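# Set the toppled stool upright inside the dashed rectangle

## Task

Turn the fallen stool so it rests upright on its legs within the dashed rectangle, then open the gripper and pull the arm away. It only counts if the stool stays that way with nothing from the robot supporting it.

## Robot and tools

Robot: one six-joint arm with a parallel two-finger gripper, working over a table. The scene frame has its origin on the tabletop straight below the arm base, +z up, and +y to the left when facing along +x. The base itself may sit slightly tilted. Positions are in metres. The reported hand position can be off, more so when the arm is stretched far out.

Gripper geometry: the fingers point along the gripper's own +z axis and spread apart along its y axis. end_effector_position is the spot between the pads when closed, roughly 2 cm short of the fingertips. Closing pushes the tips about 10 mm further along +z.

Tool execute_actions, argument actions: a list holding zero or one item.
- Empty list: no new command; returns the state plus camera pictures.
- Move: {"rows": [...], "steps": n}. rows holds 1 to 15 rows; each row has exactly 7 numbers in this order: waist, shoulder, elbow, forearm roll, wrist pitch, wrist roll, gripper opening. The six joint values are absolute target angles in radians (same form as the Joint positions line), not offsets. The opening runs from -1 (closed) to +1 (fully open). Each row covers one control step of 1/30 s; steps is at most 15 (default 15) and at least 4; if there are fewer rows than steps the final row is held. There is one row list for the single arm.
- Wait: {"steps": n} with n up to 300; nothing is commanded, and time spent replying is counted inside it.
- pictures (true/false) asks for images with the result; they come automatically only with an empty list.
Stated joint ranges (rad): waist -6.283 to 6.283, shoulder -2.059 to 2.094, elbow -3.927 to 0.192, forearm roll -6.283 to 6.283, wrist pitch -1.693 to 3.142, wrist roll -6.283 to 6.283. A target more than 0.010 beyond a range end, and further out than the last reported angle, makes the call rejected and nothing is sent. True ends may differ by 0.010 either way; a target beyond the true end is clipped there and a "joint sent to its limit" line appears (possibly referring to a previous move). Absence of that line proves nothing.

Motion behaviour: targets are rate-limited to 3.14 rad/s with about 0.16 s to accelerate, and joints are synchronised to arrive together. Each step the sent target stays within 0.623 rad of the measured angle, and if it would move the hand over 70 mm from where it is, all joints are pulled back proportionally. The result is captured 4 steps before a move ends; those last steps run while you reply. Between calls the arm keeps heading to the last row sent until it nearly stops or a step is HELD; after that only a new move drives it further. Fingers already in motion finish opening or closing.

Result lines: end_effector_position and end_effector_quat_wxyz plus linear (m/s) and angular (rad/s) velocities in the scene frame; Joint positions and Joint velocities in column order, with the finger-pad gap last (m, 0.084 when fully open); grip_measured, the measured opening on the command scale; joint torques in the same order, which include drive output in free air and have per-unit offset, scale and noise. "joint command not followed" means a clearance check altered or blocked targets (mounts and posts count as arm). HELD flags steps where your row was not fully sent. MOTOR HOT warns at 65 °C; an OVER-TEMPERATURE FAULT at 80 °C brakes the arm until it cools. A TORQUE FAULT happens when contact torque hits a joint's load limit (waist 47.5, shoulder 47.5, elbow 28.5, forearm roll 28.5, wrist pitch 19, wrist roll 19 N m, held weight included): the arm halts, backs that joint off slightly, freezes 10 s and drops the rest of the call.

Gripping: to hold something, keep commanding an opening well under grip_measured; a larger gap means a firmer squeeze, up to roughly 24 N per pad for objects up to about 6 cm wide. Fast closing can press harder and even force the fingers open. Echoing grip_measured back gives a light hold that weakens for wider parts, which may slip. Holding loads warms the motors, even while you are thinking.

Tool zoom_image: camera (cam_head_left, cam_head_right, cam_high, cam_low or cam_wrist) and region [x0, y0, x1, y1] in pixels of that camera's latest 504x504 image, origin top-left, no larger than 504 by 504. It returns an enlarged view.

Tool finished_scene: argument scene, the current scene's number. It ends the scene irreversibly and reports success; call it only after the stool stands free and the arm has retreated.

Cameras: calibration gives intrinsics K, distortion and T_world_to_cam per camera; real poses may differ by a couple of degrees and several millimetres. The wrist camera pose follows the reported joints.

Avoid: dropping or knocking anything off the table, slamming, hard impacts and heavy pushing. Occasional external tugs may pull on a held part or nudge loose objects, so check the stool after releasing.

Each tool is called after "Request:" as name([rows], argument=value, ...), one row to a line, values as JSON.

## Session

Request:
execute_actions(actions=[])

Scene clock: 0.00 s of 4244.00 s.
end_effector_position=(+0.2703, -0.3759, +0.2619) grip_measured=+1.00 end_effector_quat_wxyz=(-0.043, +0.239, +0.643, +0.726) end_effector_velocity=(-0.000, +0.000, -0.000) end_effector_angular_velocity=(+0.001, +0.001, +0.000)
Joint positions: [-1.487  0.049 -1.285  0.634  2.221  1.832  0.084]
Joint velocities: [ 0.     0.001 -0.    -0.    -0.     0.001  0.   ]
Joint torques (N m, as the arm reports them, + toward a larger angle): no reading
camera_calibration (this result's frames):
cam_wrist: T_world_to_cam=[[0.379082, -0.163376, 0.910827, -0.374107], [0.879041, -0.243942, -0.409609, -0.153416], [0.289109, 0.955929, 0.0511407, 0.40246], [0, 0, 0, 1]] pos_world=[0.160322, -0.483269, 0.257324]

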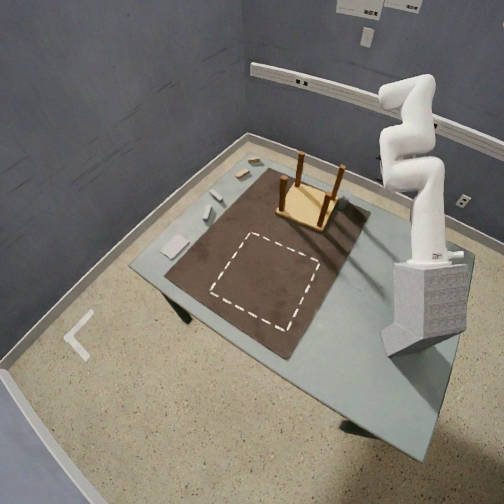

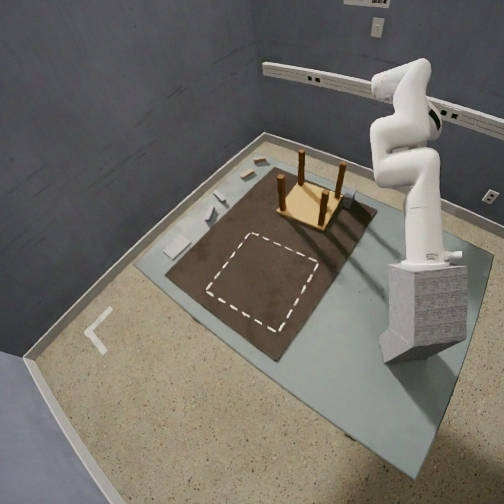

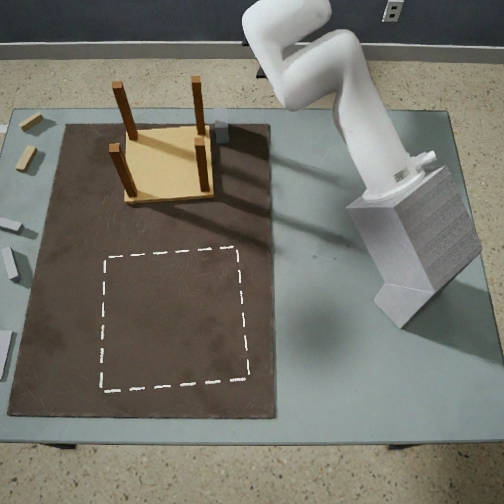

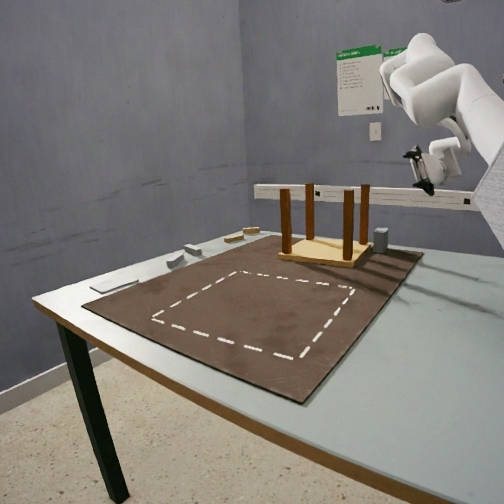

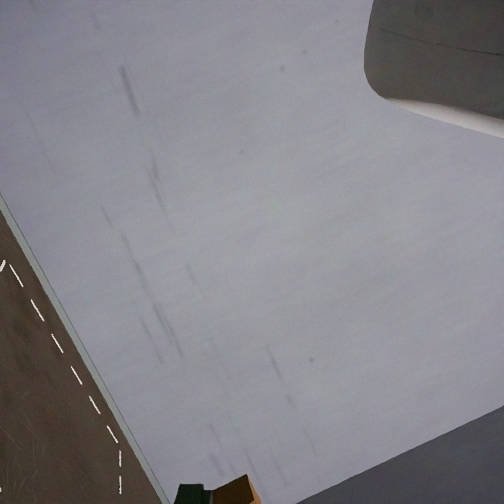

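Request:
zoom_image(camera="cam_high", region=[90, 60, 260, 230])

Request:
zoom_image(camera="cam_low", region=[260, 160, 420, 320])

Request:
zoom_image(camera="cam_high", region=[80, 230, 270, 420])

Request:
zoom_image(camera="cam_head_left", region=[260, 140, 370, 250])

Region (90, 60, 260, 230) of cam_high's 504x504 image, scaled by 2.965, with more detail than that image has.

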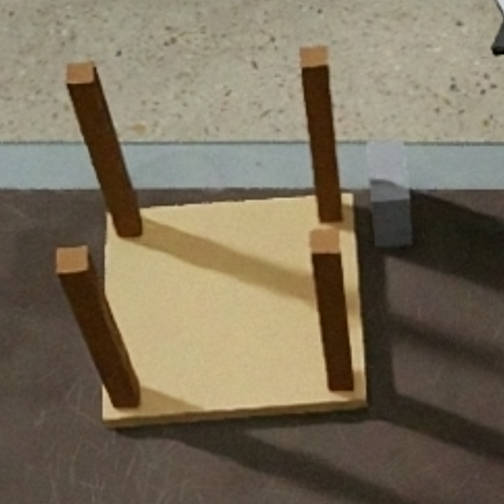

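Region (260, 160, 420, 320) of cam_low's 504x504 image, scaled by 3.150, with more detail than that image has.

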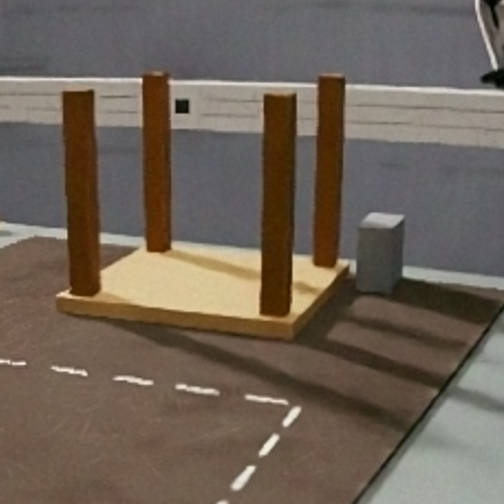

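Region (80, 230, 270, 420) of cam_high's 504x504 image, scaled by 2.653, with more detail than that image has.

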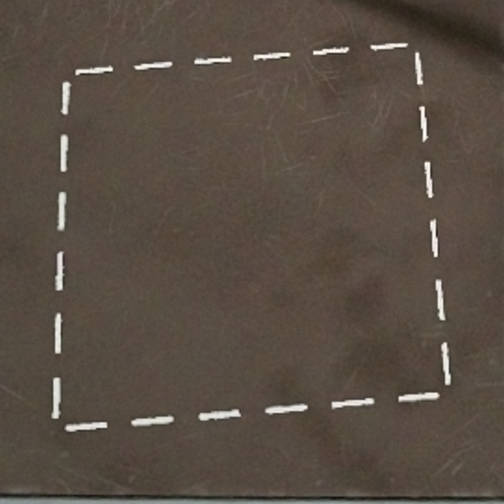

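Region (260, 140, 370, 250) of cam_head_left's 504x504 image, scaled by 4.582, with more detail than that image has.

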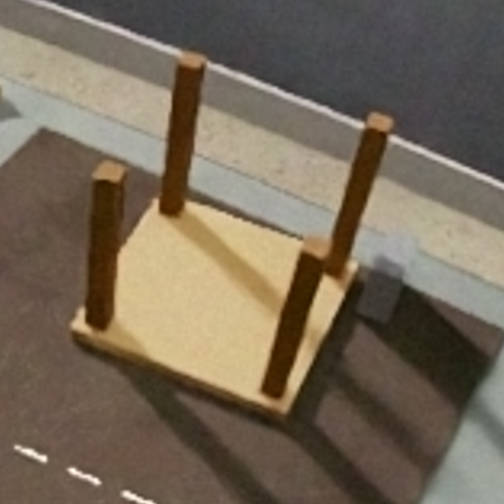

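Request:
execute_actions([
  {"rows": [[-1.483,0.07,-1.24,0.66,2.21,1.87,1],[-1.478,0.1,-1.17,0.71,2.195,1.93,1],[-1.471,0.135,-1.09,0.77,2.177,2.0,1],[-1.464,0.17,-1.01,0.83,2.158,2.08,1],[-1.457,0.205,-0.93,0.89,2.14,2.16,1],[-1.45,0.24,-0.85,0.95,2.12,2.24,1],[-1.443,0.265,-0.79,1.02,2.105,2.32,1],[-1.44,0.28,-0.756,1.1,2.095,2.4,1],[-1.437,0.28,-0.756,1.2,2.085,2.48,1],[-1.434,0.28,-0.756,1.3,2.077,2.56,1],[-1.431,0.28,-0.756,1.4,2.07,2.64,1],[-1.428,0.28,-0.756,1.5,2.062,2.72,1],[-1.426,0.28,-0.756,1.58,2.056,2.78,1],[-1.424,0.28,-0.756,1.64,2.052,2.82,1],[-1.423,0.28,-0.756,1.684,2.049,2.85,1]], "steps": 15},
])

Request:
execute_actions([
  {"steps": 25},
], pictures=true)

Scene clock: 15.70 s of 4244.00 s.
end_effector_position=(+0.2877, -0.3088, +0.2240) grip_measured=+1.00 end_effector_quat_wxyz=(-0.065, +0.419, +0.462, +0.779) end_effector_velocity=(+0.182, +0.169, -0.162) end_effector_angular_velocity=(+1.409, +1.467, -1.419)
Joint positions: [-1.464  0.168 -1.016  0.853  2.157  2.103  0.084]
Joint velocities: [ 0.103  0.442  1.022  1.402 -0.284  1.517  0.   ]
Joint torques (N m, as the arm reports them, + toward a larger angle): [ -7.73 -15.9   -1.53   1.96   2.39   0.34]
Steps of this call (steps 1 to 90: nothing new was sent; then 12.33 s passed at rest; steps 91 to 101: the first 11 steps of this action). Readings (joint positions):
91: [-1.487 0.049 -1.285 0.634 2.221 1.832]
92: [-1.487 0.050 -1.283 0.635 2.220 1.835]
94: [-1.485 0.060 -1.257 0.655 2.213 1.861]
98: [-1.473 0.122 -1.120 0.750 2.183 1.980]
101: the state above

Scene clock: 16.53 s of 4244.00 s.
end_effector_position=(+0.3554, -0.3749, +0.1273) grip_measured=+1.00 end_effector_quat_wxyz=(-0.027, +0.706, +0.028, +0.707) end_effector_velocity=(-0.001, -0.001, -0.001) end_effector_angular_velocity=(+0.002, +0.003, -0.007)
Joint positions: [-1.423  0.28  -0.756  1.683  2.049  2.85   0.084]
Joint velocities: [-0.001  0.002  0.002  0.006  0.     0.002  0.   ]
Joint torques (N m, as the arm reports them, + toward a larger angle): [ -7.27 -13.21   1.13  -0.57   1.96  -0.34]
Kept back: nothing.
Steps of this call (steps 1 to 4: the last 4 steps of your previous action; steps 5 to 25: the robot went on to your last target). Readings (joint positions):
1: [-1.460 0.182 -0.982 0.906 2.148 2.158]
2: [-1.456 0.197 -0.949 0.968 2.137 2.221]
4: [-1.447 0.223 -0.889 1.114 2.115 2.365]
8: [-1.433 0.257 -0.809 1.416 2.077 2.636]
25: the state above
camera_calibration (this result's frames):
cam_wrist: T_world_to_cam=[[0.087014, -0.996183, -0.0068761, -0.375253], [0.000141049, 0.0069146, -0.999976, 0.198482], [0.996207, 0.087011, 0.000742178, -0.186858], [0, 0, 0, 1]] pos_world=[0.218774, -0.358934, 0.196036]

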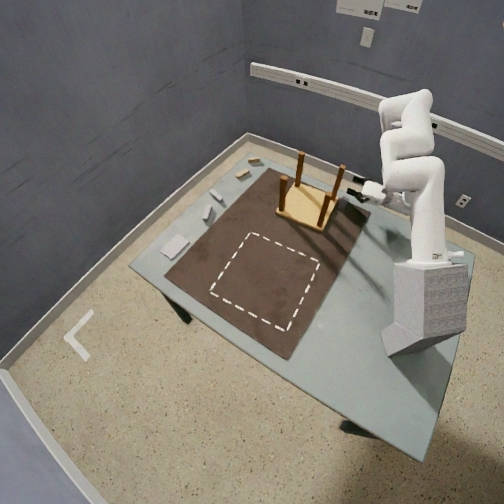

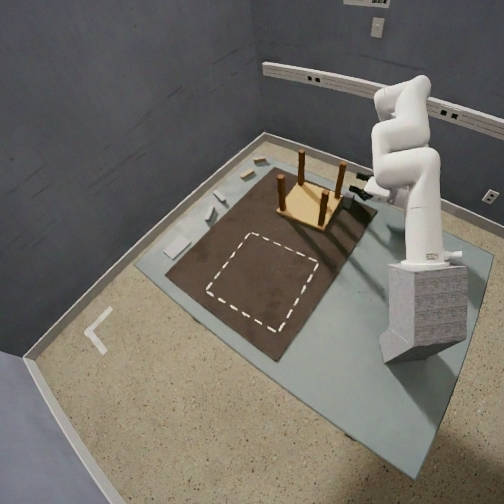

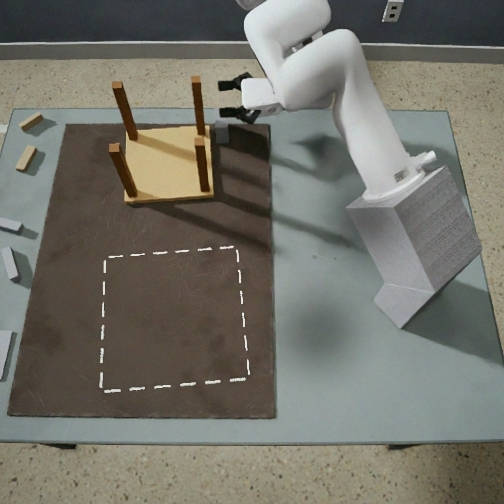

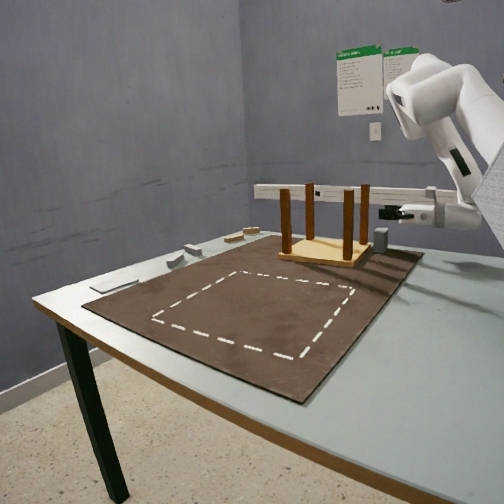

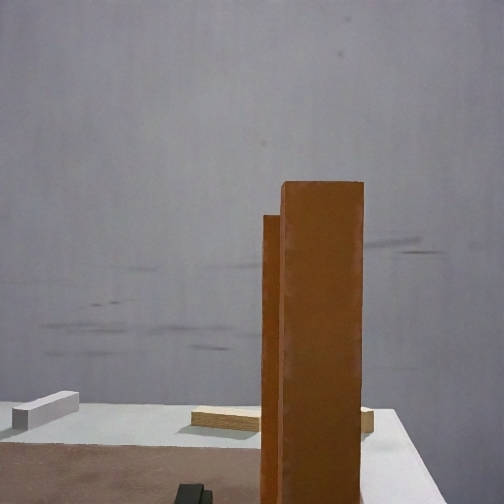

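Request:
execute_actions([
  {"rows": [[-1.416,0.276,-0.7545,1.691,2.045,2.852,0.7],[-1.404,0.269,-0.752,1.703,2.039,2.855,0.5],[-1.389,0.261,-0.7486,1.718,2.03,2.859,0.3],[-1.372,0.2515,-0.745,1.734,2.021,2.864,0.3],[-1.353,0.241,-0.741,1.753,2.011,2.869,0.3],[-1.334,0.2306,-0.7368,1.771,2.001,2.874,0.3],[-1.315,0.22,-0.7327,1.79,1.99,2.879,0.3],[-1.296,0.21,-0.7286,1.808,1.98,2.884,0.3],[-1.279,0.2,-0.725,1.825,1.971,2.889,0.3],[-1.265,0.1926,-0.722,1.839,1.963,2.892,0.3],[-1.256,0.1874,-0.72,1.848,1.958,2.895,0.3],[-1.2516,0.185,-0.719,1.852,1.956,2.896,0.3]], "steps": 15},
])

Request:
execute_actions([
  {"steps": 14},
], pictures=true)

Scene clock: 17.87 s of 4244.00 s.
end_effector_position=(+0.3923, -0.3695, +0.1260) grip_measured=+0.31 end_effector_quat_wxyz=(-0.028, +0.707, +0.029, +0.707) end_effector_velocity=(+0.191, +0.034, +0.006) end_effector_angular_velocity=(+0.005, -0.013, +0.006)
Joint positions: [-1.326  0.226 -0.735  1.779  1.996  2.876  0.057]
Joint velocities: [ 0.507 -0.281  0.107  0.487 -0.266  0.13  -0.007]
Joint torques (N m, as the arm reports them, + toward a larger angle): [ -6.03 -13.74   1.23  -0.4    2.06  -0.15]
Steps of this call (steps 1 to 29: the robot went on to your last target; steps 30 to 40: the first 11 steps of this action). Readings (joint positions):
30: [-1.423 0.280 -0.756 1.684 2.049 2.850]
31: [-1.423 0.280 -0.756 1.685 2.049 2.850]
33: [-1.416 0.276 -0.754 1.691 2.045 2.852]
37: [-1.374 0.253 -0.745 1.732 2.022 2.863]
40: the state above

Scene clock: 18.33 s of 4244.00 s.
end_effector_position=(+0.4194, -0.3644, +0.1274) grip_measured=+0.29 end_effector_quat_wxyz=(-0.028, +0.706, +0.027, +0.707) end_effector_velocity=(+0.002, +0.000, +0.000) end_effector_angular_velocity=(+0.000, -0.000, +0.001)
Joint positions: [-1.253  0.186 -0.719  1.851  1.956  2.896  0.056]
Joint velocities: [ 0.006 -0.004  0.001  0.005 -0.004  0.002 -0.   ]
Joint torques (N m, as the arm reports them, + toward a larger angle): [ -4.21 -13.93   0.87  -0.44   2.05  -0.2 ]
Kept back: nothing.
Steps of this call (steps 1 to 4: the last 4 steps of your previous action; steps 5 to 14: the robot went on to your last target). Readings (joint positions):
1: [-1.309 0.217 -0.732 1.795 1.988 2.880]
2: [-1.294 0.208 -0.729 1.810 1.980 2.884]
4: [-1.271 0.196 -0.724 1.831 1.968 2.890]
8: [-1.256 0.187 -0.720 1.848 1.958 2.895]
14: the state above
camera_calibration (this result's frames):
cam_wrist: T_world_to_cam=[[0.0868084, -0.996181, -0.0093889, -0.369882], [-0.00107867, 0.00933048, -0.999956, 0.199872], [0.996224, 0.0868147, -0.000264586, -0.251502], [0, 0, 0, 1]] pos_world=[0.282877, -0.3485, 0.196324]

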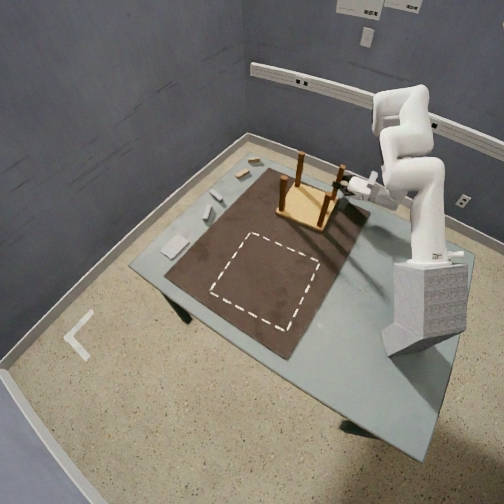

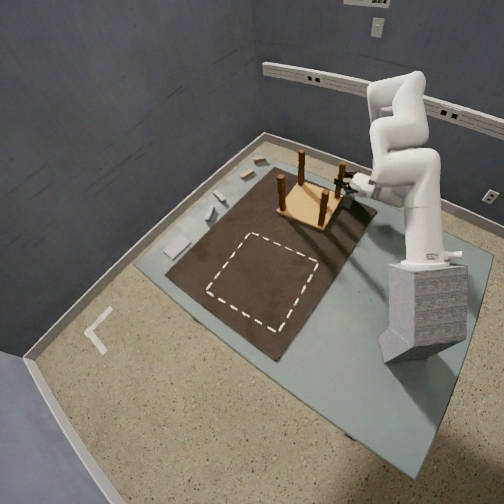

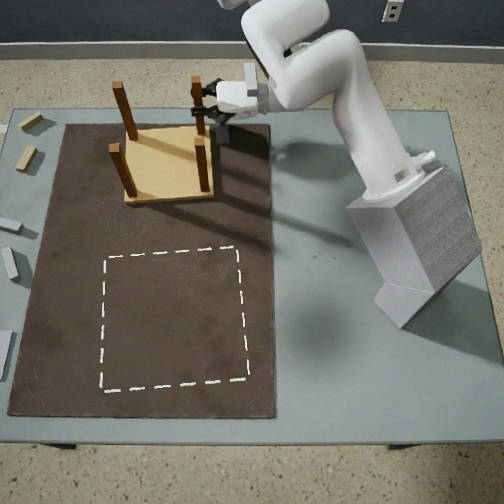

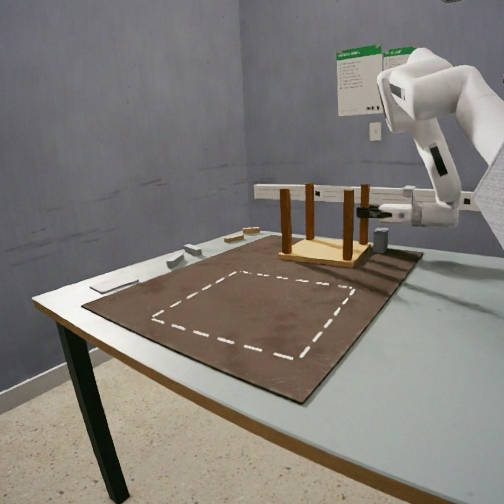

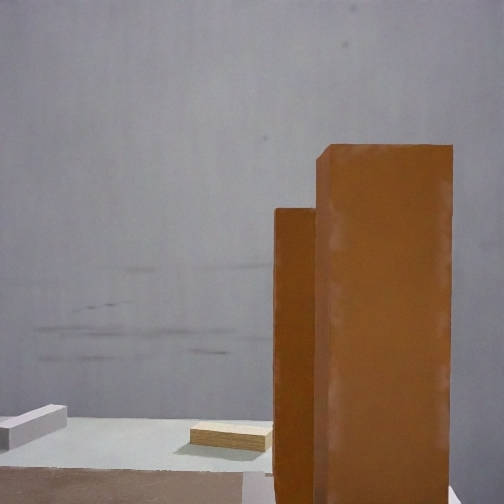

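Request:
execute_actions(actions=[])

Scene clock: 19.07 s of 4244.00 s.
end_effector_position=(+0.4198, -0.3643, +0.1275) grip_measured=+0.29 end_effector_quat_wxyz=(-0.028, +0.706, +0.027, +0.707) end_effector_velocity=(+0.000, +0.001, +0.000) end_effector_angular_velocity=(+0.001, -0.002, +0.000)
Joint positions: [-1.252  0.185 -0.719  1.852  1.956  2.896  0.056]
Joint velocities: [ 0.001  0.     0.001 -0.     0.001 -0.    -0.   ]
Joint torques (N m, as the arm reports them, + toward a larger angle): [ -4.01 -14.02   0.79  -0.51   2.08  -0.17]
Kept back: nothing.
Steps of this call (steps 1 to 22: the robot went on to your last target). Readings (joint positions):
1: [-1.252 0.185 -0.719 1.852 1.956 2.896]
2: [-1.252 0.185 -0.719 1.852 1.956 2.896]
4: [-1.252 0.185 -0.719 1.852 1.956 2.896]
8: [-1.252 0.185 -0.719 1.852 1.956 2.896]
22: the state above
camera_calibration (this result's frames):
cam_wrist: T_world_to_cam=[[0.087052, -0.996161, -0.00926871, -0.369947], [-0.000594552, 0.00925207, -0.999957, 0.199782], [0.996204, 0.0870538, 0.000213142, -0.251858], [0, 0, 0, 1]] pos_world=[0.283226, -0.348449, 0.196398]

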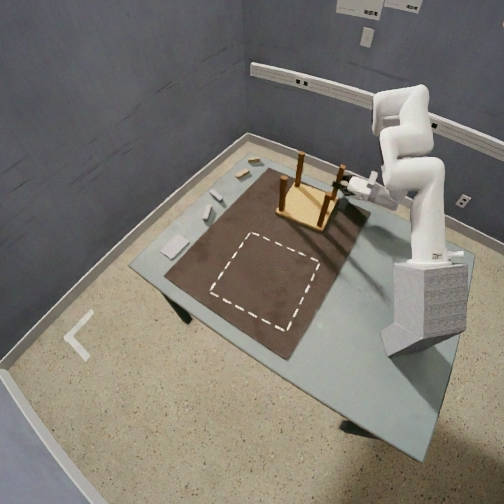

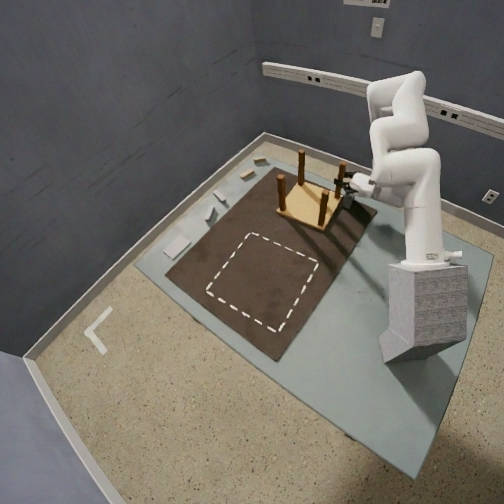

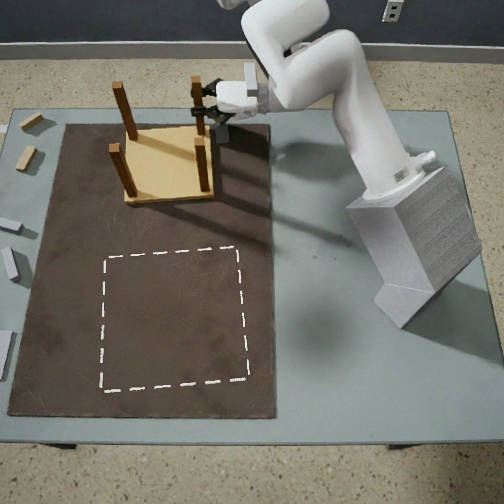

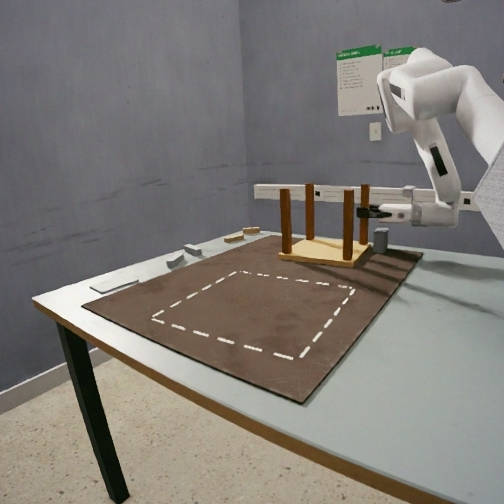

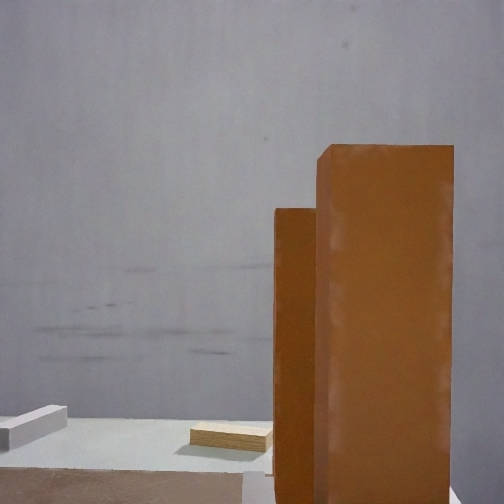

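Request:
execute_actions([
  {"rows": [[-1.2516,0.185,-0.719,1.852,1.956,2.896,0.15],[-1.2516,0.185,-0.719,1.852,1.956,2.896,0.0],[-1.2516,0.185,-0.719,1.852,1.956,2.896,-0.15],[-1.2516,0.185,-0.719,1.852,1.956,2.896,-0.3],[-1.2516,0.185,-0.719,1.852,1.956,2.896,-0.4],[-1.2516,0.185,-0.719,1.852,1.956,2.896,-0.5],[-1.2516,0.185,-0.719,1.852,1.956,2.896,-0.6],[-1.2516,0.185,-0.719,1.852,1.956,2.896,-0.7],[-1.2516,0.185,-0.719,1.852,1.956,2.896,-0.8],[-1.2516,0.185,-0.719,1.852,1.956,2.896,-0.9],[-1.2516,0.185,-0.719,1.852,1.956,2.896,-1.0]], "steps": 15},
])

Request:
execute_actions([
  {"steps": 10},
], pictures=true)

Scene clock: 19.67 s of 4244.00 s.
end_effector_position=(+0.4197, -0.3633, +0.1275) grip_measured=-0.47 end_effector_quat_wxyz=(-0.029, +0.706, +0.027, +0.707) end_effector_velocity=(+0.000, -0.001, +0.001) end_effector_angular_velocity=(-0.001, -0.001, -0.000)
Joint positions: [-1.251  0.185 -0.718  1.851  1.956  2.896  0.023]
Joint velocities: [-0.    -0.002 -0.001  0.001  0.     0.002  0.   ]
Joint torques (N m, as the arm reports them, + toward a larger angle): [ -6.39 -14.77  -0.37   1.46   2.33  -0.63]
Steps of this call (steps 1 to 7: the robot went on to your last target; steps 8 to 18: the first 11 steps of this action). Readings (joint positions):
8: [-1.252 0.185 -0.719 1.852 1.956 2.896]
9: [-1.252 0.185 -0.719 1.852 1.956 2.896]
11: [-1.252 0.185 -0.719 1.852 1.956 2.896]
15: [-1.251 0.185 -0.718 1.851 1.956 2.896]
18: the state above

Scene clock: 20.00 s of 4244.00 s.
end_effector_position=(+0.4198, -0.3641, +0.1275) grip_measured=-0.47 end_effector_quat_wxyz=(-0.028, +0.706, +0.027, +0.707) end_effector_velocity=(+0.000, -0.003, +0.000) end_effector_angular_velocity=(-0.006, -0.000, -0.002)
Joint positions: [-1.251  0.185 -0.719  1.852  1.956  2.896  0.023]
Joint velocities: [-0.001 -0.001 -0.003  0.003 -0.    -0.     0.   ]
Joint torques (N m, as the arm reports them, + toward a larger angle): [ -6.71 -15.02  -0.65   1.99   2.41  -0.7 ]
Kept back: nothing.
Steps of this call (steps 1 to 4: the last 4 steps of your previous action; steps 5 to 10: the robot went on to your last target). Readings (joint positions):
1: [-1.251 0.185 -0.718 1.851 1.956 2.896]
2: [-1.251 0.185 -0.718 1.851 1.956 2.896]
4: [-1.251 0.185 -0.718 1.851 1.956 2.896]
8: [-1.251 0.185 -0.719 1.851 1.956 2.896]
10: the state above
camera_calibration (this result's frames):
cam_wrist: T_world_to_cam=[[0.0873363, -0.99613, -0.00983357, -0.369782], [-0.000685058, 0.00981123, -0.999952, 0.199974], [0.996179, 0.0873388, 0.00017447, -0.251762], [0, 0, 0, 1]] pos_world=[0.283232, -0.348324, 0.196372]

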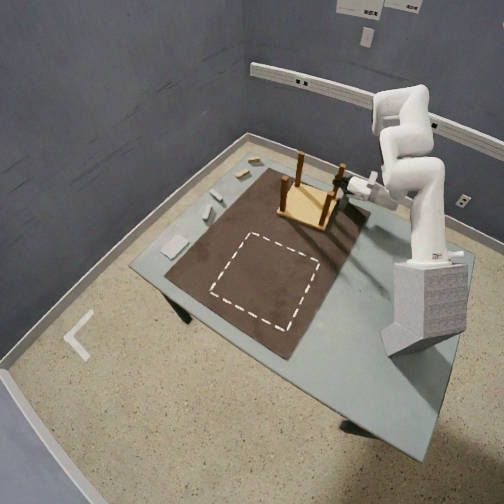

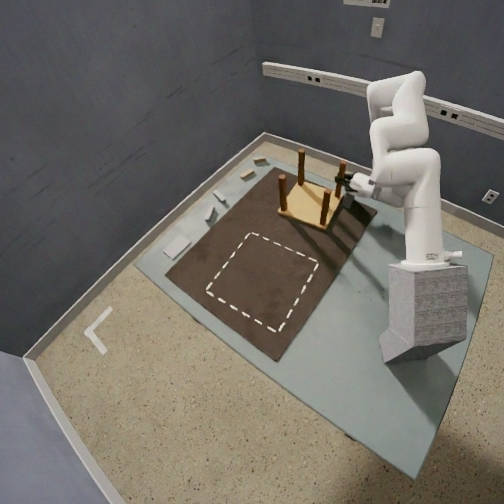

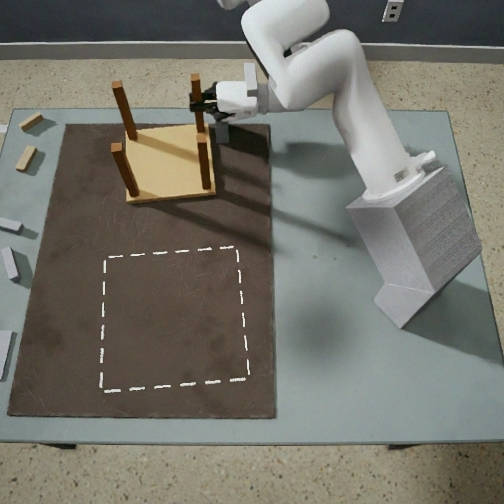

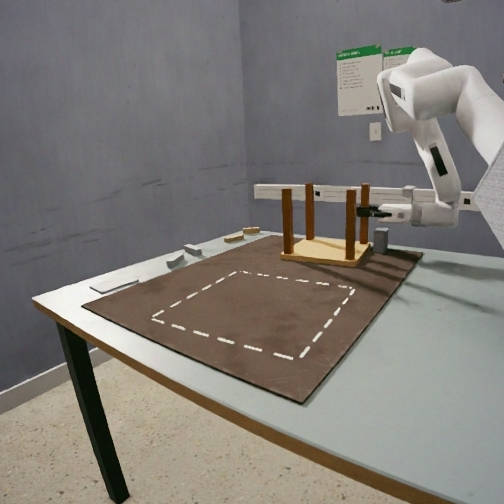

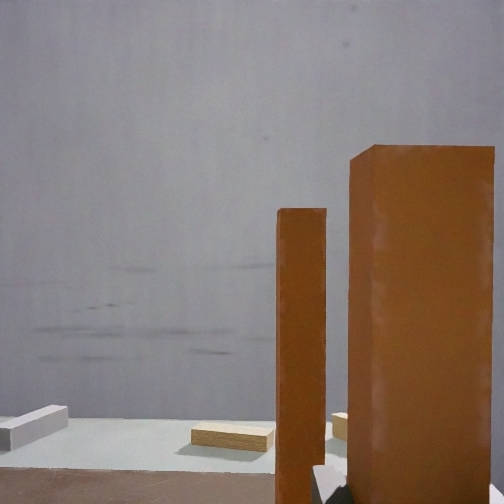

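Request:
zoom_image(camera="cam_high", region=[90, 60, 260, 230])

Region (90, 60, 260, 230) of cam_high's 504x504 image, scaled by 2.965, with more detail than that image has.

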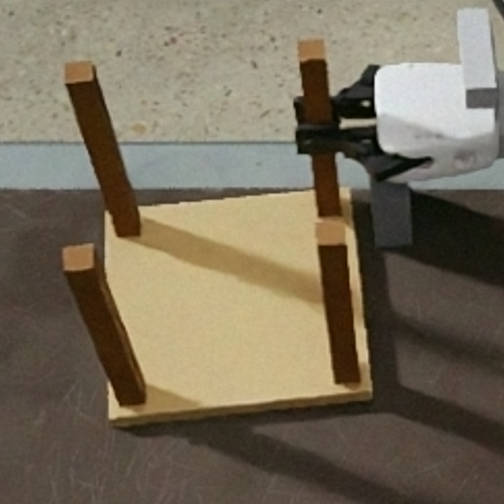

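Request:
execute_actions([
  {"rows": [[-1.2519,0.1811,-0.7148,1.8516,1.9563,2.8904,-1],[-1.2525,0.1743,-0.7076,1.851,1.9568,2.8805,-1],[-1.2534,0.1646,-0.6972,1.8501,1.9575,2.8664,-1],[-1.2545,0.152,-0.6836,1.8489,1.9584,2.8481,-1],[-1.2557,0.1375,-0.668,1.8476,1.9594,2.8269,-1],[-1.2571,0.122,-0.6514,1.8462,1.9606,2.8044,-1],[-1.2585,0.1055,-0.6337,1.8446,1.9617,2.7804,-1],[-1.260,0.088,-0.615,1.843,1.963,2.755,-1],[-1.2599,0.0746,-0.5986,1.8419,1.9637,2.7326,-1],[-1.2597,0.0611,-0.5821,1.8407,1.9644,2.7101,-1],[-1.2596,0.0477,-0.5657,1.8396,1.9651,2.6877,-1],[-1.2594,0.0343,-0.5493,1.8384,1.9659,2.6653,-1],[-1.2593,0.0209,-0.5329,1.8373,1.9666,2.6429,-1],[-1.2591,0.0074,-0.5164,1.8361,1.9673,2.6204,-1],[-1.259,-0.006,-0.500,1.835,1.968,2.598,-1]], "steps": 15},
])

Request:
execute_actions([
  {"steps": 12},
], pictures=true)

Scene clock: 22.00 s of 4244.00 s.
end_effector_position=(+0.4191, -0.3546, +0.1470) grip_measured=-0.47 end_effector_quat_wxyz=(+0.007, +0.704, +0.062, +0.707) end_effector_velocity=(-0.003, +0.067, +0.114) end_effector_angular_velocity=(-0.570, -0.052, +0.001)
Joint positions: [-1.258  0.114 -0.643  1.846  1.961  2.793  0.024]
Joint velocities: [-0.024 -0.415  0.455 -0.038  0.029 -0.611  0.   ]
Joint torques (N m, as the arm reports them, + toward a larger angle): [ -5.   -15.39   0.18   0.87   3.06  -1.12]
Steps of this call (steps 1 to 15: the robot went on to your last target; steps 16 to 49: nothing new was sent; steps 50 to 60: the first 11 steps of this action). Readings (joint positions):
50: [-1.252 0.185 -0.719 1.852 1.956 2.896]
51: [-1.252 0.185 -0.719 1.852 1.956 2.895]
53: [-1.252 0.181 -0.715 1.852 1.956 2.890]
57: [-1.255 0.153 -0.684 1.849 1.958 2.848]
60: the state above

Scene clock: 22.40 s of 4244.00 s.
end_effector_position=(+0.4172, -0.3296, +0.1781) grip_measured=-0.47 end_effector_quat_wxyz=(+0.066, +0.696, +0.120, +0.705) end_effector_velocity=(-0.001, +0.010, +0.009) end_effector_angular_velocity=(-0.069, -0.003, -0.000)
Joint positions: [-1.259 -0.002 -0.505  1.835  1.968  2.605  0.024]
Joint velocities: [-0.    -0.039  0.048 -0.003 -0.    -0.079  0.   ]
Joint torques (N m, as the arm reports them, + toward a larger angle): [ -3.73 -13.29   0.01   0.56   2.77  -1.11]
Kept back: nothing.
Steps of this call (steps 1 to 4: the last 4 steps of your previous action; steps 5 to 12: the robot went on to your last target). Readings (joint positions):
1: [-1.258 0.100 -0.627 1.844 1.962 2.772]
2: [-1.259 0.086 -0.611 1.843 1.963 2.750]
4: [-1.259 0.059 -0.579 1.841 1.965 2.706]
8: [-1.259 0.012 -0.522 1.837 1.967 2.630]
12: the state above
camera_calibration (this result's frames):
cam_wrist: T_world_to_cam=[[0.0835928, -0.963998, 0.252428, -0.369214], [0.020767, -0.251574, -0.967615, 0.149364], [0.996284, 0.0861278, -0.00101037, -0.252453], [0, 0, 0, 1]] pos_world=[0.279277, -0.296602, 0.237472]

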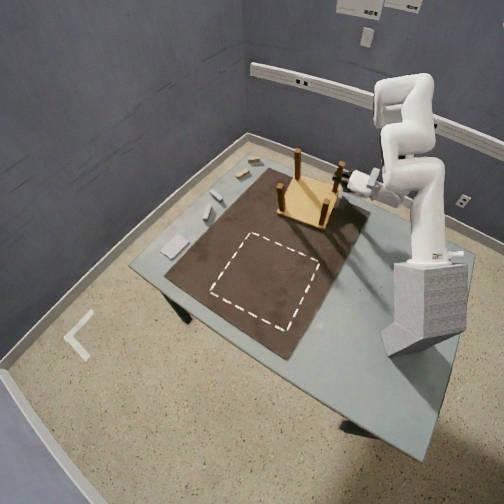

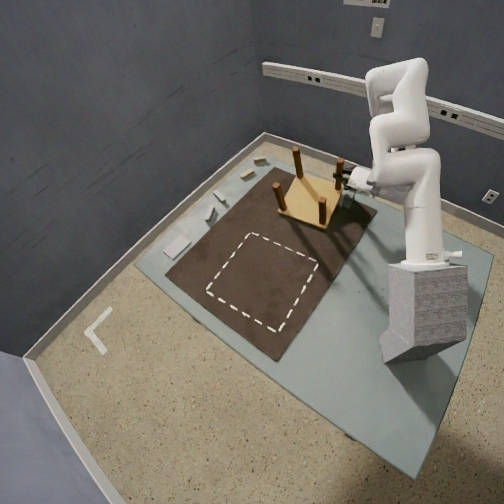

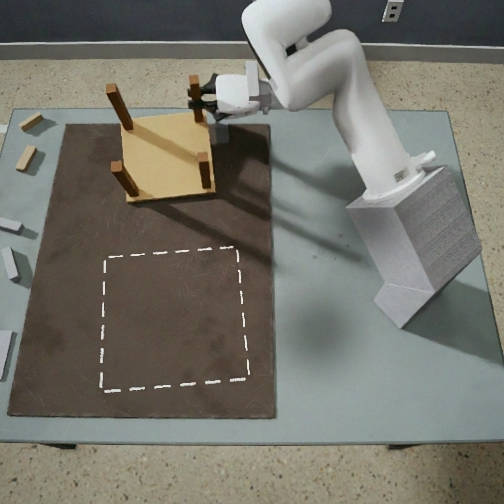

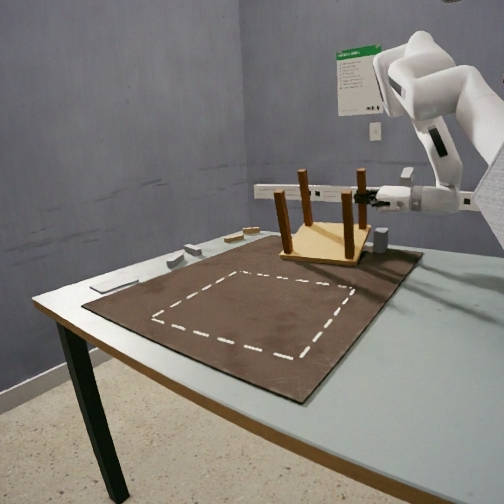

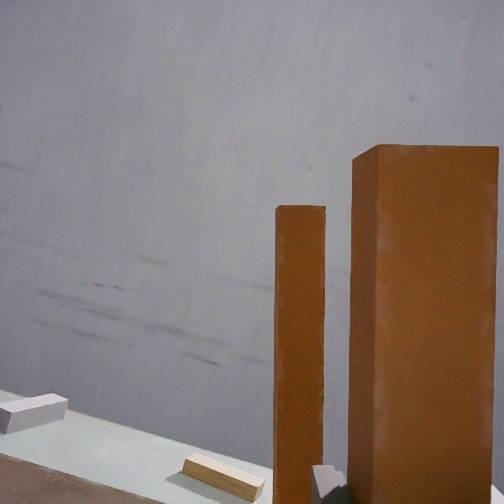

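Request:
execute_actions([
  {"rows": [[-1.2577,-0.0179,-0.4843,1.8344,1.9683,2.5747,-1],[-1.2564,-0.0299,-0.4686,1.8339,1.9686,2.5514,-1],[-1.2551,-0.0418,-0.4529,1.8333,1.9689,2.5281,-1],[-1.2539,-0.0537,-0.4371,1.8327,1.9691,2.5049,-1],[-1.2526,-0.0656,-0.4214,1.8321,1.9694,2.4816,-1],[-1.2513,-0.0776,-0.4057,1.8316,1.9697,2.4583,-1],[-1.250,-0.0895,-0.390,1.831,1.970,2.435,-1],[-1.2476,-0.0988,-0.3773,1.8313,1.9701,2.4133,-1],[-1.2453,-0.1079,-0.3645,1.8315,1.9703,2.3915,-1],[-1.2429,-0.1166,-0.3518,1.8318,1.9704,2.3698,-1],[-1.2405,-0.1251,-0.339,1.832,1.9705,2.348,-1],[-1.2381,-0.1333,-0.3263,1.8323,1.9706,2.3263,-1],[-1.2358,-0.1412,-0.3135,1.8325,1.9708,2.3045,-1],[-1.2334,-0.1487,-0.3008,1.8328,1.9709,2.2828,-1],[-1.231,-0.156,-0.288,1.833,1.971,2.261,-1]], "steps": 15},
])

Request:
execute_actions([
  {"rows": [[-1.2272,-0.1644,-0.2741,1.8344,1.9707,2.2343,-1],[-1.2230,-0.1721,-0.2603,1.8357,1.9704,2.2076,-1],[-1.2186,-0.1793,-0.2469,1.8371,1.9701,2.1809,-1],[-1.2138,-0.1859,-0.2337,1.8384,1.9699,2.1541,-1],[-1.2088,-0.1919,-0.2209,1.8398,1.9696,2.1274,-1],[-1.2036,-0.1972,-0.2083,1.8411,1.9693,2.1007,-1],[-1.198,-0.202,-0.196,1.8425,1.969,2.074,-1],[-1.1930,-0.2057,-0.1855,1.8444,1.9694,2.0495,-1],[-1.1878,-0.2087,-0.1753,1.8464,1.9698,2.0246,-1],[-1.1823,-0.2109,-0.1654,1.8483,1.9701,1.9993,-1],[-1.1766,-0.2124,-0.1559,1.8503,1.9705,1.9735,-1],[-1.1705,-0.2131,-0.1466,1.8522,1.9709,1.9473,-1],[-1.1643,-0.2132,-0.1378,1.8541,1.9713,1.9206,-1],[-1.1578,-0.2125,-0.1293,1.8561,1.9716,1.8935,-1],[-1.151,-0.211,-0.121,1.858,1.972,1.866,-1]], "steps": 15},
])

Request:
execute_actions([
  {"rows": [[-1.1426,-0.2074,-0.1122,1.8611,1.9737,1.8329,-1],[-1.1338,-0.2028,-0.1040,1.8643,1.9754,1.7992,-1],[-1.1247,-0.1969,-0.0963,1.8674,1.9771,1.7650,-1],[-1.1153,-0.1900,-0.0891,1.8706,1.9789,1.7301,-1],[-1.1055,-0.1820,-0.0825,1.8737,1.9806,1.6947,-1],[-1.0954,-0.1728,-0.0765,1.8769,1.9823,1.6586,-1],[-1.085,-0.1625,-0.071,1.880,1.984,1.622,-1],[-1.0757,-0.1532,-0.0665,1.883,1.9861,1.5901,-1],[-1.0662,-0.1429,-0.0626,1.886,1.9886,1.5578,-1],[-1.0565,-0.1317,-0.0591,1.889,1.9913,1.5251,-1],[-1.0466,-0.1197,-0.0563,1.892,1.9943,1.492,-1],[-1.0365,-0.1066,-0.0539,1.895,1.9975,1.4586,-1],[-1.0262,-0.0927,-0.0521,1.898,2.0011,1.4248,-1],[-1.0157,-0.0778,-0.0508,1.901,2.0049,1.3906,-1],[-1.005,-0.062,-0.050,1.904,2.009,1.356,-1]], "steps": 15},
])

Request:
execute_actions([
  {"steps": 14},
], pictures=true)

Scene clock: 24.83 s of 4244.00 s.
end_effector_position=(+0.4156, -0.3068, +0.1981) grip_measured=-0.46 end_effector_quat_wxyz=(+0.110, +0.687, +0.164, +0.699) end_effector_velocity=(-0.006, +0.098, +0.078) end_effector_angular_velocity=(-0.527, -0.047, -0.000)
Joint positions: [-1.251 -0.08  -0.404  1.833  1.971  2.453  0.024]
Joint velocities: [ 0.05  -0.306  0.407 -0.003  0.01  -0.643  0.001]
Joint torques (N m, as the arm reports them, + toward a larger angle): [  0.96 -10.8    1.47  -0.78   0.93  -1.1 ]
Steps of this call (steps 1 to 30: the robot went on to your last target; steps 31 to 62: nothing new was sent; steps 63 to 73: the first 11 steps of this action). Readings (joint positions):
63: [-1.259 -0.006 -0.500 1.835 1.968 2.598]
64: [-1.259 -0.007 -0.499 1.835 1.968 2.596]
66: [-1.258 -0.014 -0.489 1.835 1.968 2.581]
70: [-1.255 -0.048 -0.445 1.834 1.970 2.516]
73: the state above

Scene clock: 25.33 s of 4244.00 s.
end_effector_position=(+0.4111, -0.2497, +0.2294) grip_measured=-0.47 end_effector_quat_wxyz=(+0.201, +0.660, +0.253, +0.679) end_effector_velocity=(-0.010, +0.123, +0.051) end_effector_angular_velocity=(-0.524, -0.046, -0.003)
Joint positions: [-1.202 -0.195 -0.209  1.841  1.971  2.1    0.024]
Joint velocities: [ 0.151 -0.141  0.354  0.045  0.005 -0.767  0.   ]
Joint torques (N m, as the arm reports them, + toward a larger angle): [ 1.81 -7.49  1.71 -0.23 -1.15 -0.88]
Steps of this call (steps 1 to 4: the last 4 steps of your previous action; steps 5 to 15: the first 11 steps of this action). Readings (joint positions):
5: [-1.240 -0.126 -0.338 1.832 1.972 2.345]
6: [-1.238 -0.134 -0.325 1.833 1.972 2.323]
8: [-1.232 -0.150 -0.299 1.834 1.972 2.277]
12: [-1.217 -0.179 -0.246 1.837 1.972 2.177]
15: the state above

Scene clock: 25.83 s of 4244.00 s.
end_effector_position=(+0.4057, -0.1865, +0.2449) grip_measured=-0.47 end_effector_quat_wxyz=(+0.289, +0.621, +0.337, +0.647) end_effector_velocity=(-0.012, +0.135, +0.012) end_effector_angular_velocity=(-0.534, -0.030, +0.008)
Joint positions: [-1.095 -0.17  -0.077  1.875  1.984  1.662  0.023]
Joint velocities: [ 0.289  0.263  0.168  0.089  0.047 -1.007 -0.002]
Joint torques (N m, as the arm reports them, + toward a larger angle): [ 1.05 -5.61  0.48  2.17 -2.96 -0.49]
Steps of this call (steps 1 to 4: the last 4 steps of your previous action; steps 5 to 15: the first 11 steps of this action). Readings (joint positions):
5: [-1.175 -0.210 -0.156 1.850 1.973 1.971]
6: [-1.169 -0.211 -0.147 1.852 1.974 1.944]
8: [-1.156 -0.209 -0.129 1.856 1.976 1.888]
12: [-1.123 -0.193 -0.097 1.866 1.980 1.763]
15: the state above

Scene clock: 26.30 s of 4244.00 s.
end_effector_position=(+0.4027, -0.1493, +0.2467) grip_measured=-0.48 end_effector_quat_wxyz=(+0.337, +0.593, +0.385, +0.622) end_effector_velocity=(+0.001, +0.003, +0.001) end_effector_angular_velocity=(-0.037, -0.010, -0.002)
Joint positions: [-1.006 -0.063 -0.049  1.902  2.008  1.361  0.023]
Joint velocities: [ 0.012  0.017 -0.004  0.002  0.01  -0.054  0.001]
Joint torques (N m, as the arm reports them, + toward a larger angle): [-1.1  -6.93 -0.1   4.57 -1.84 -0.31]
Kept back: nothing.
Steps of this call (steps 1 to 4: the last 4 steps of your previous action; steps 5 to 14: the robot went on to your last target). Readings (joint positions):
1: [-1.085 -0.161 -0.072 1.878 1.986 1.629]
2: [-1.076 -0.151 -0.067 1.881 1.988 1.595]
4: [-1.056 -0.129 -0.060 1.887 1.992 1.528]
8: [-1.020 -0.082 -0.050 1.898 2.002 1.409]
14: the state above
camera_calibration (this result's frames):
cam_wrist: T_world_to_cam=[[0.0466074, -0.483288, 0.87422, -0.278347], [0.0695843, -0.871474, -0.48548, 0.0302572], [0.996487, 0.0834589, -0.00698792, -0.252445], [0, 0, 0, 1]] pos_world=[0.262426, -0.0870843, 0.256261]

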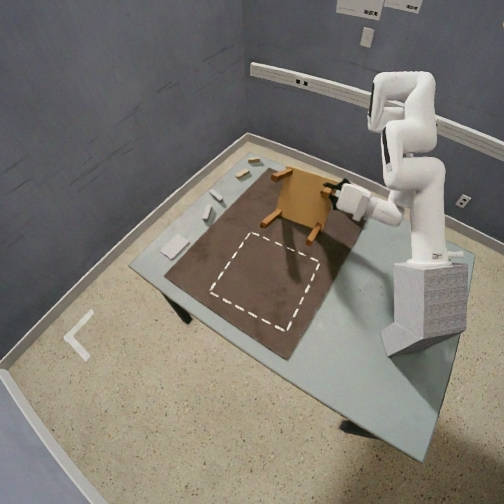

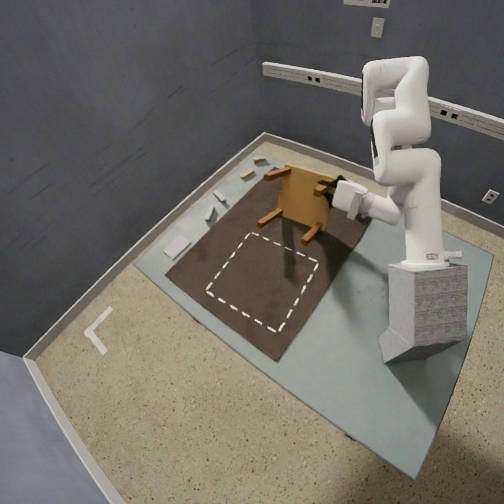

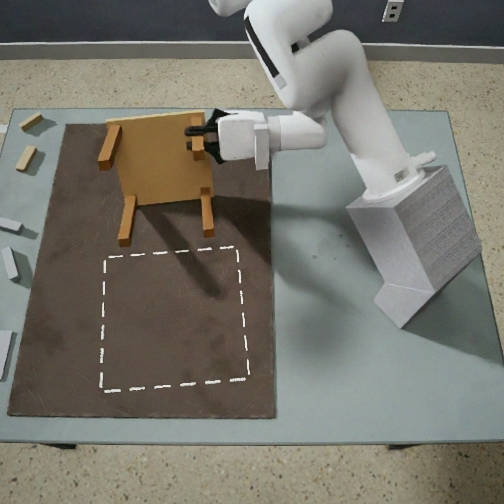

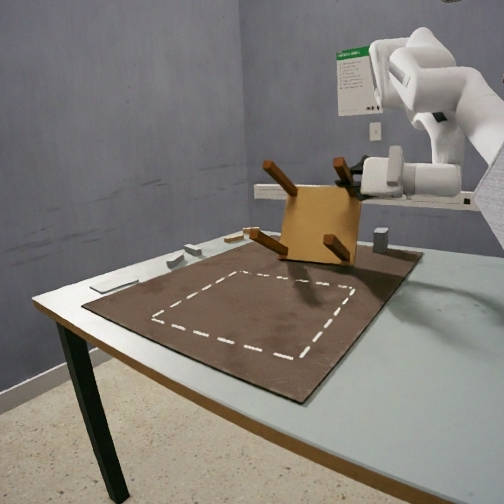

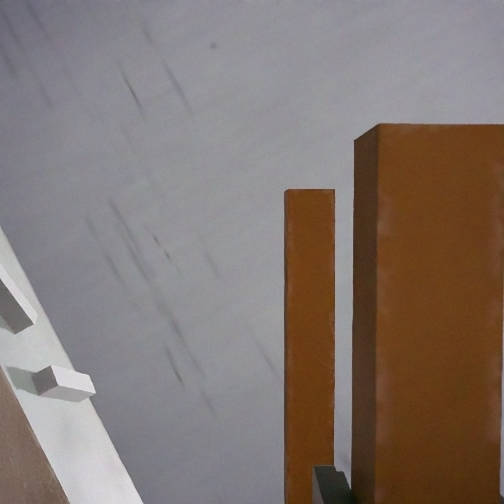

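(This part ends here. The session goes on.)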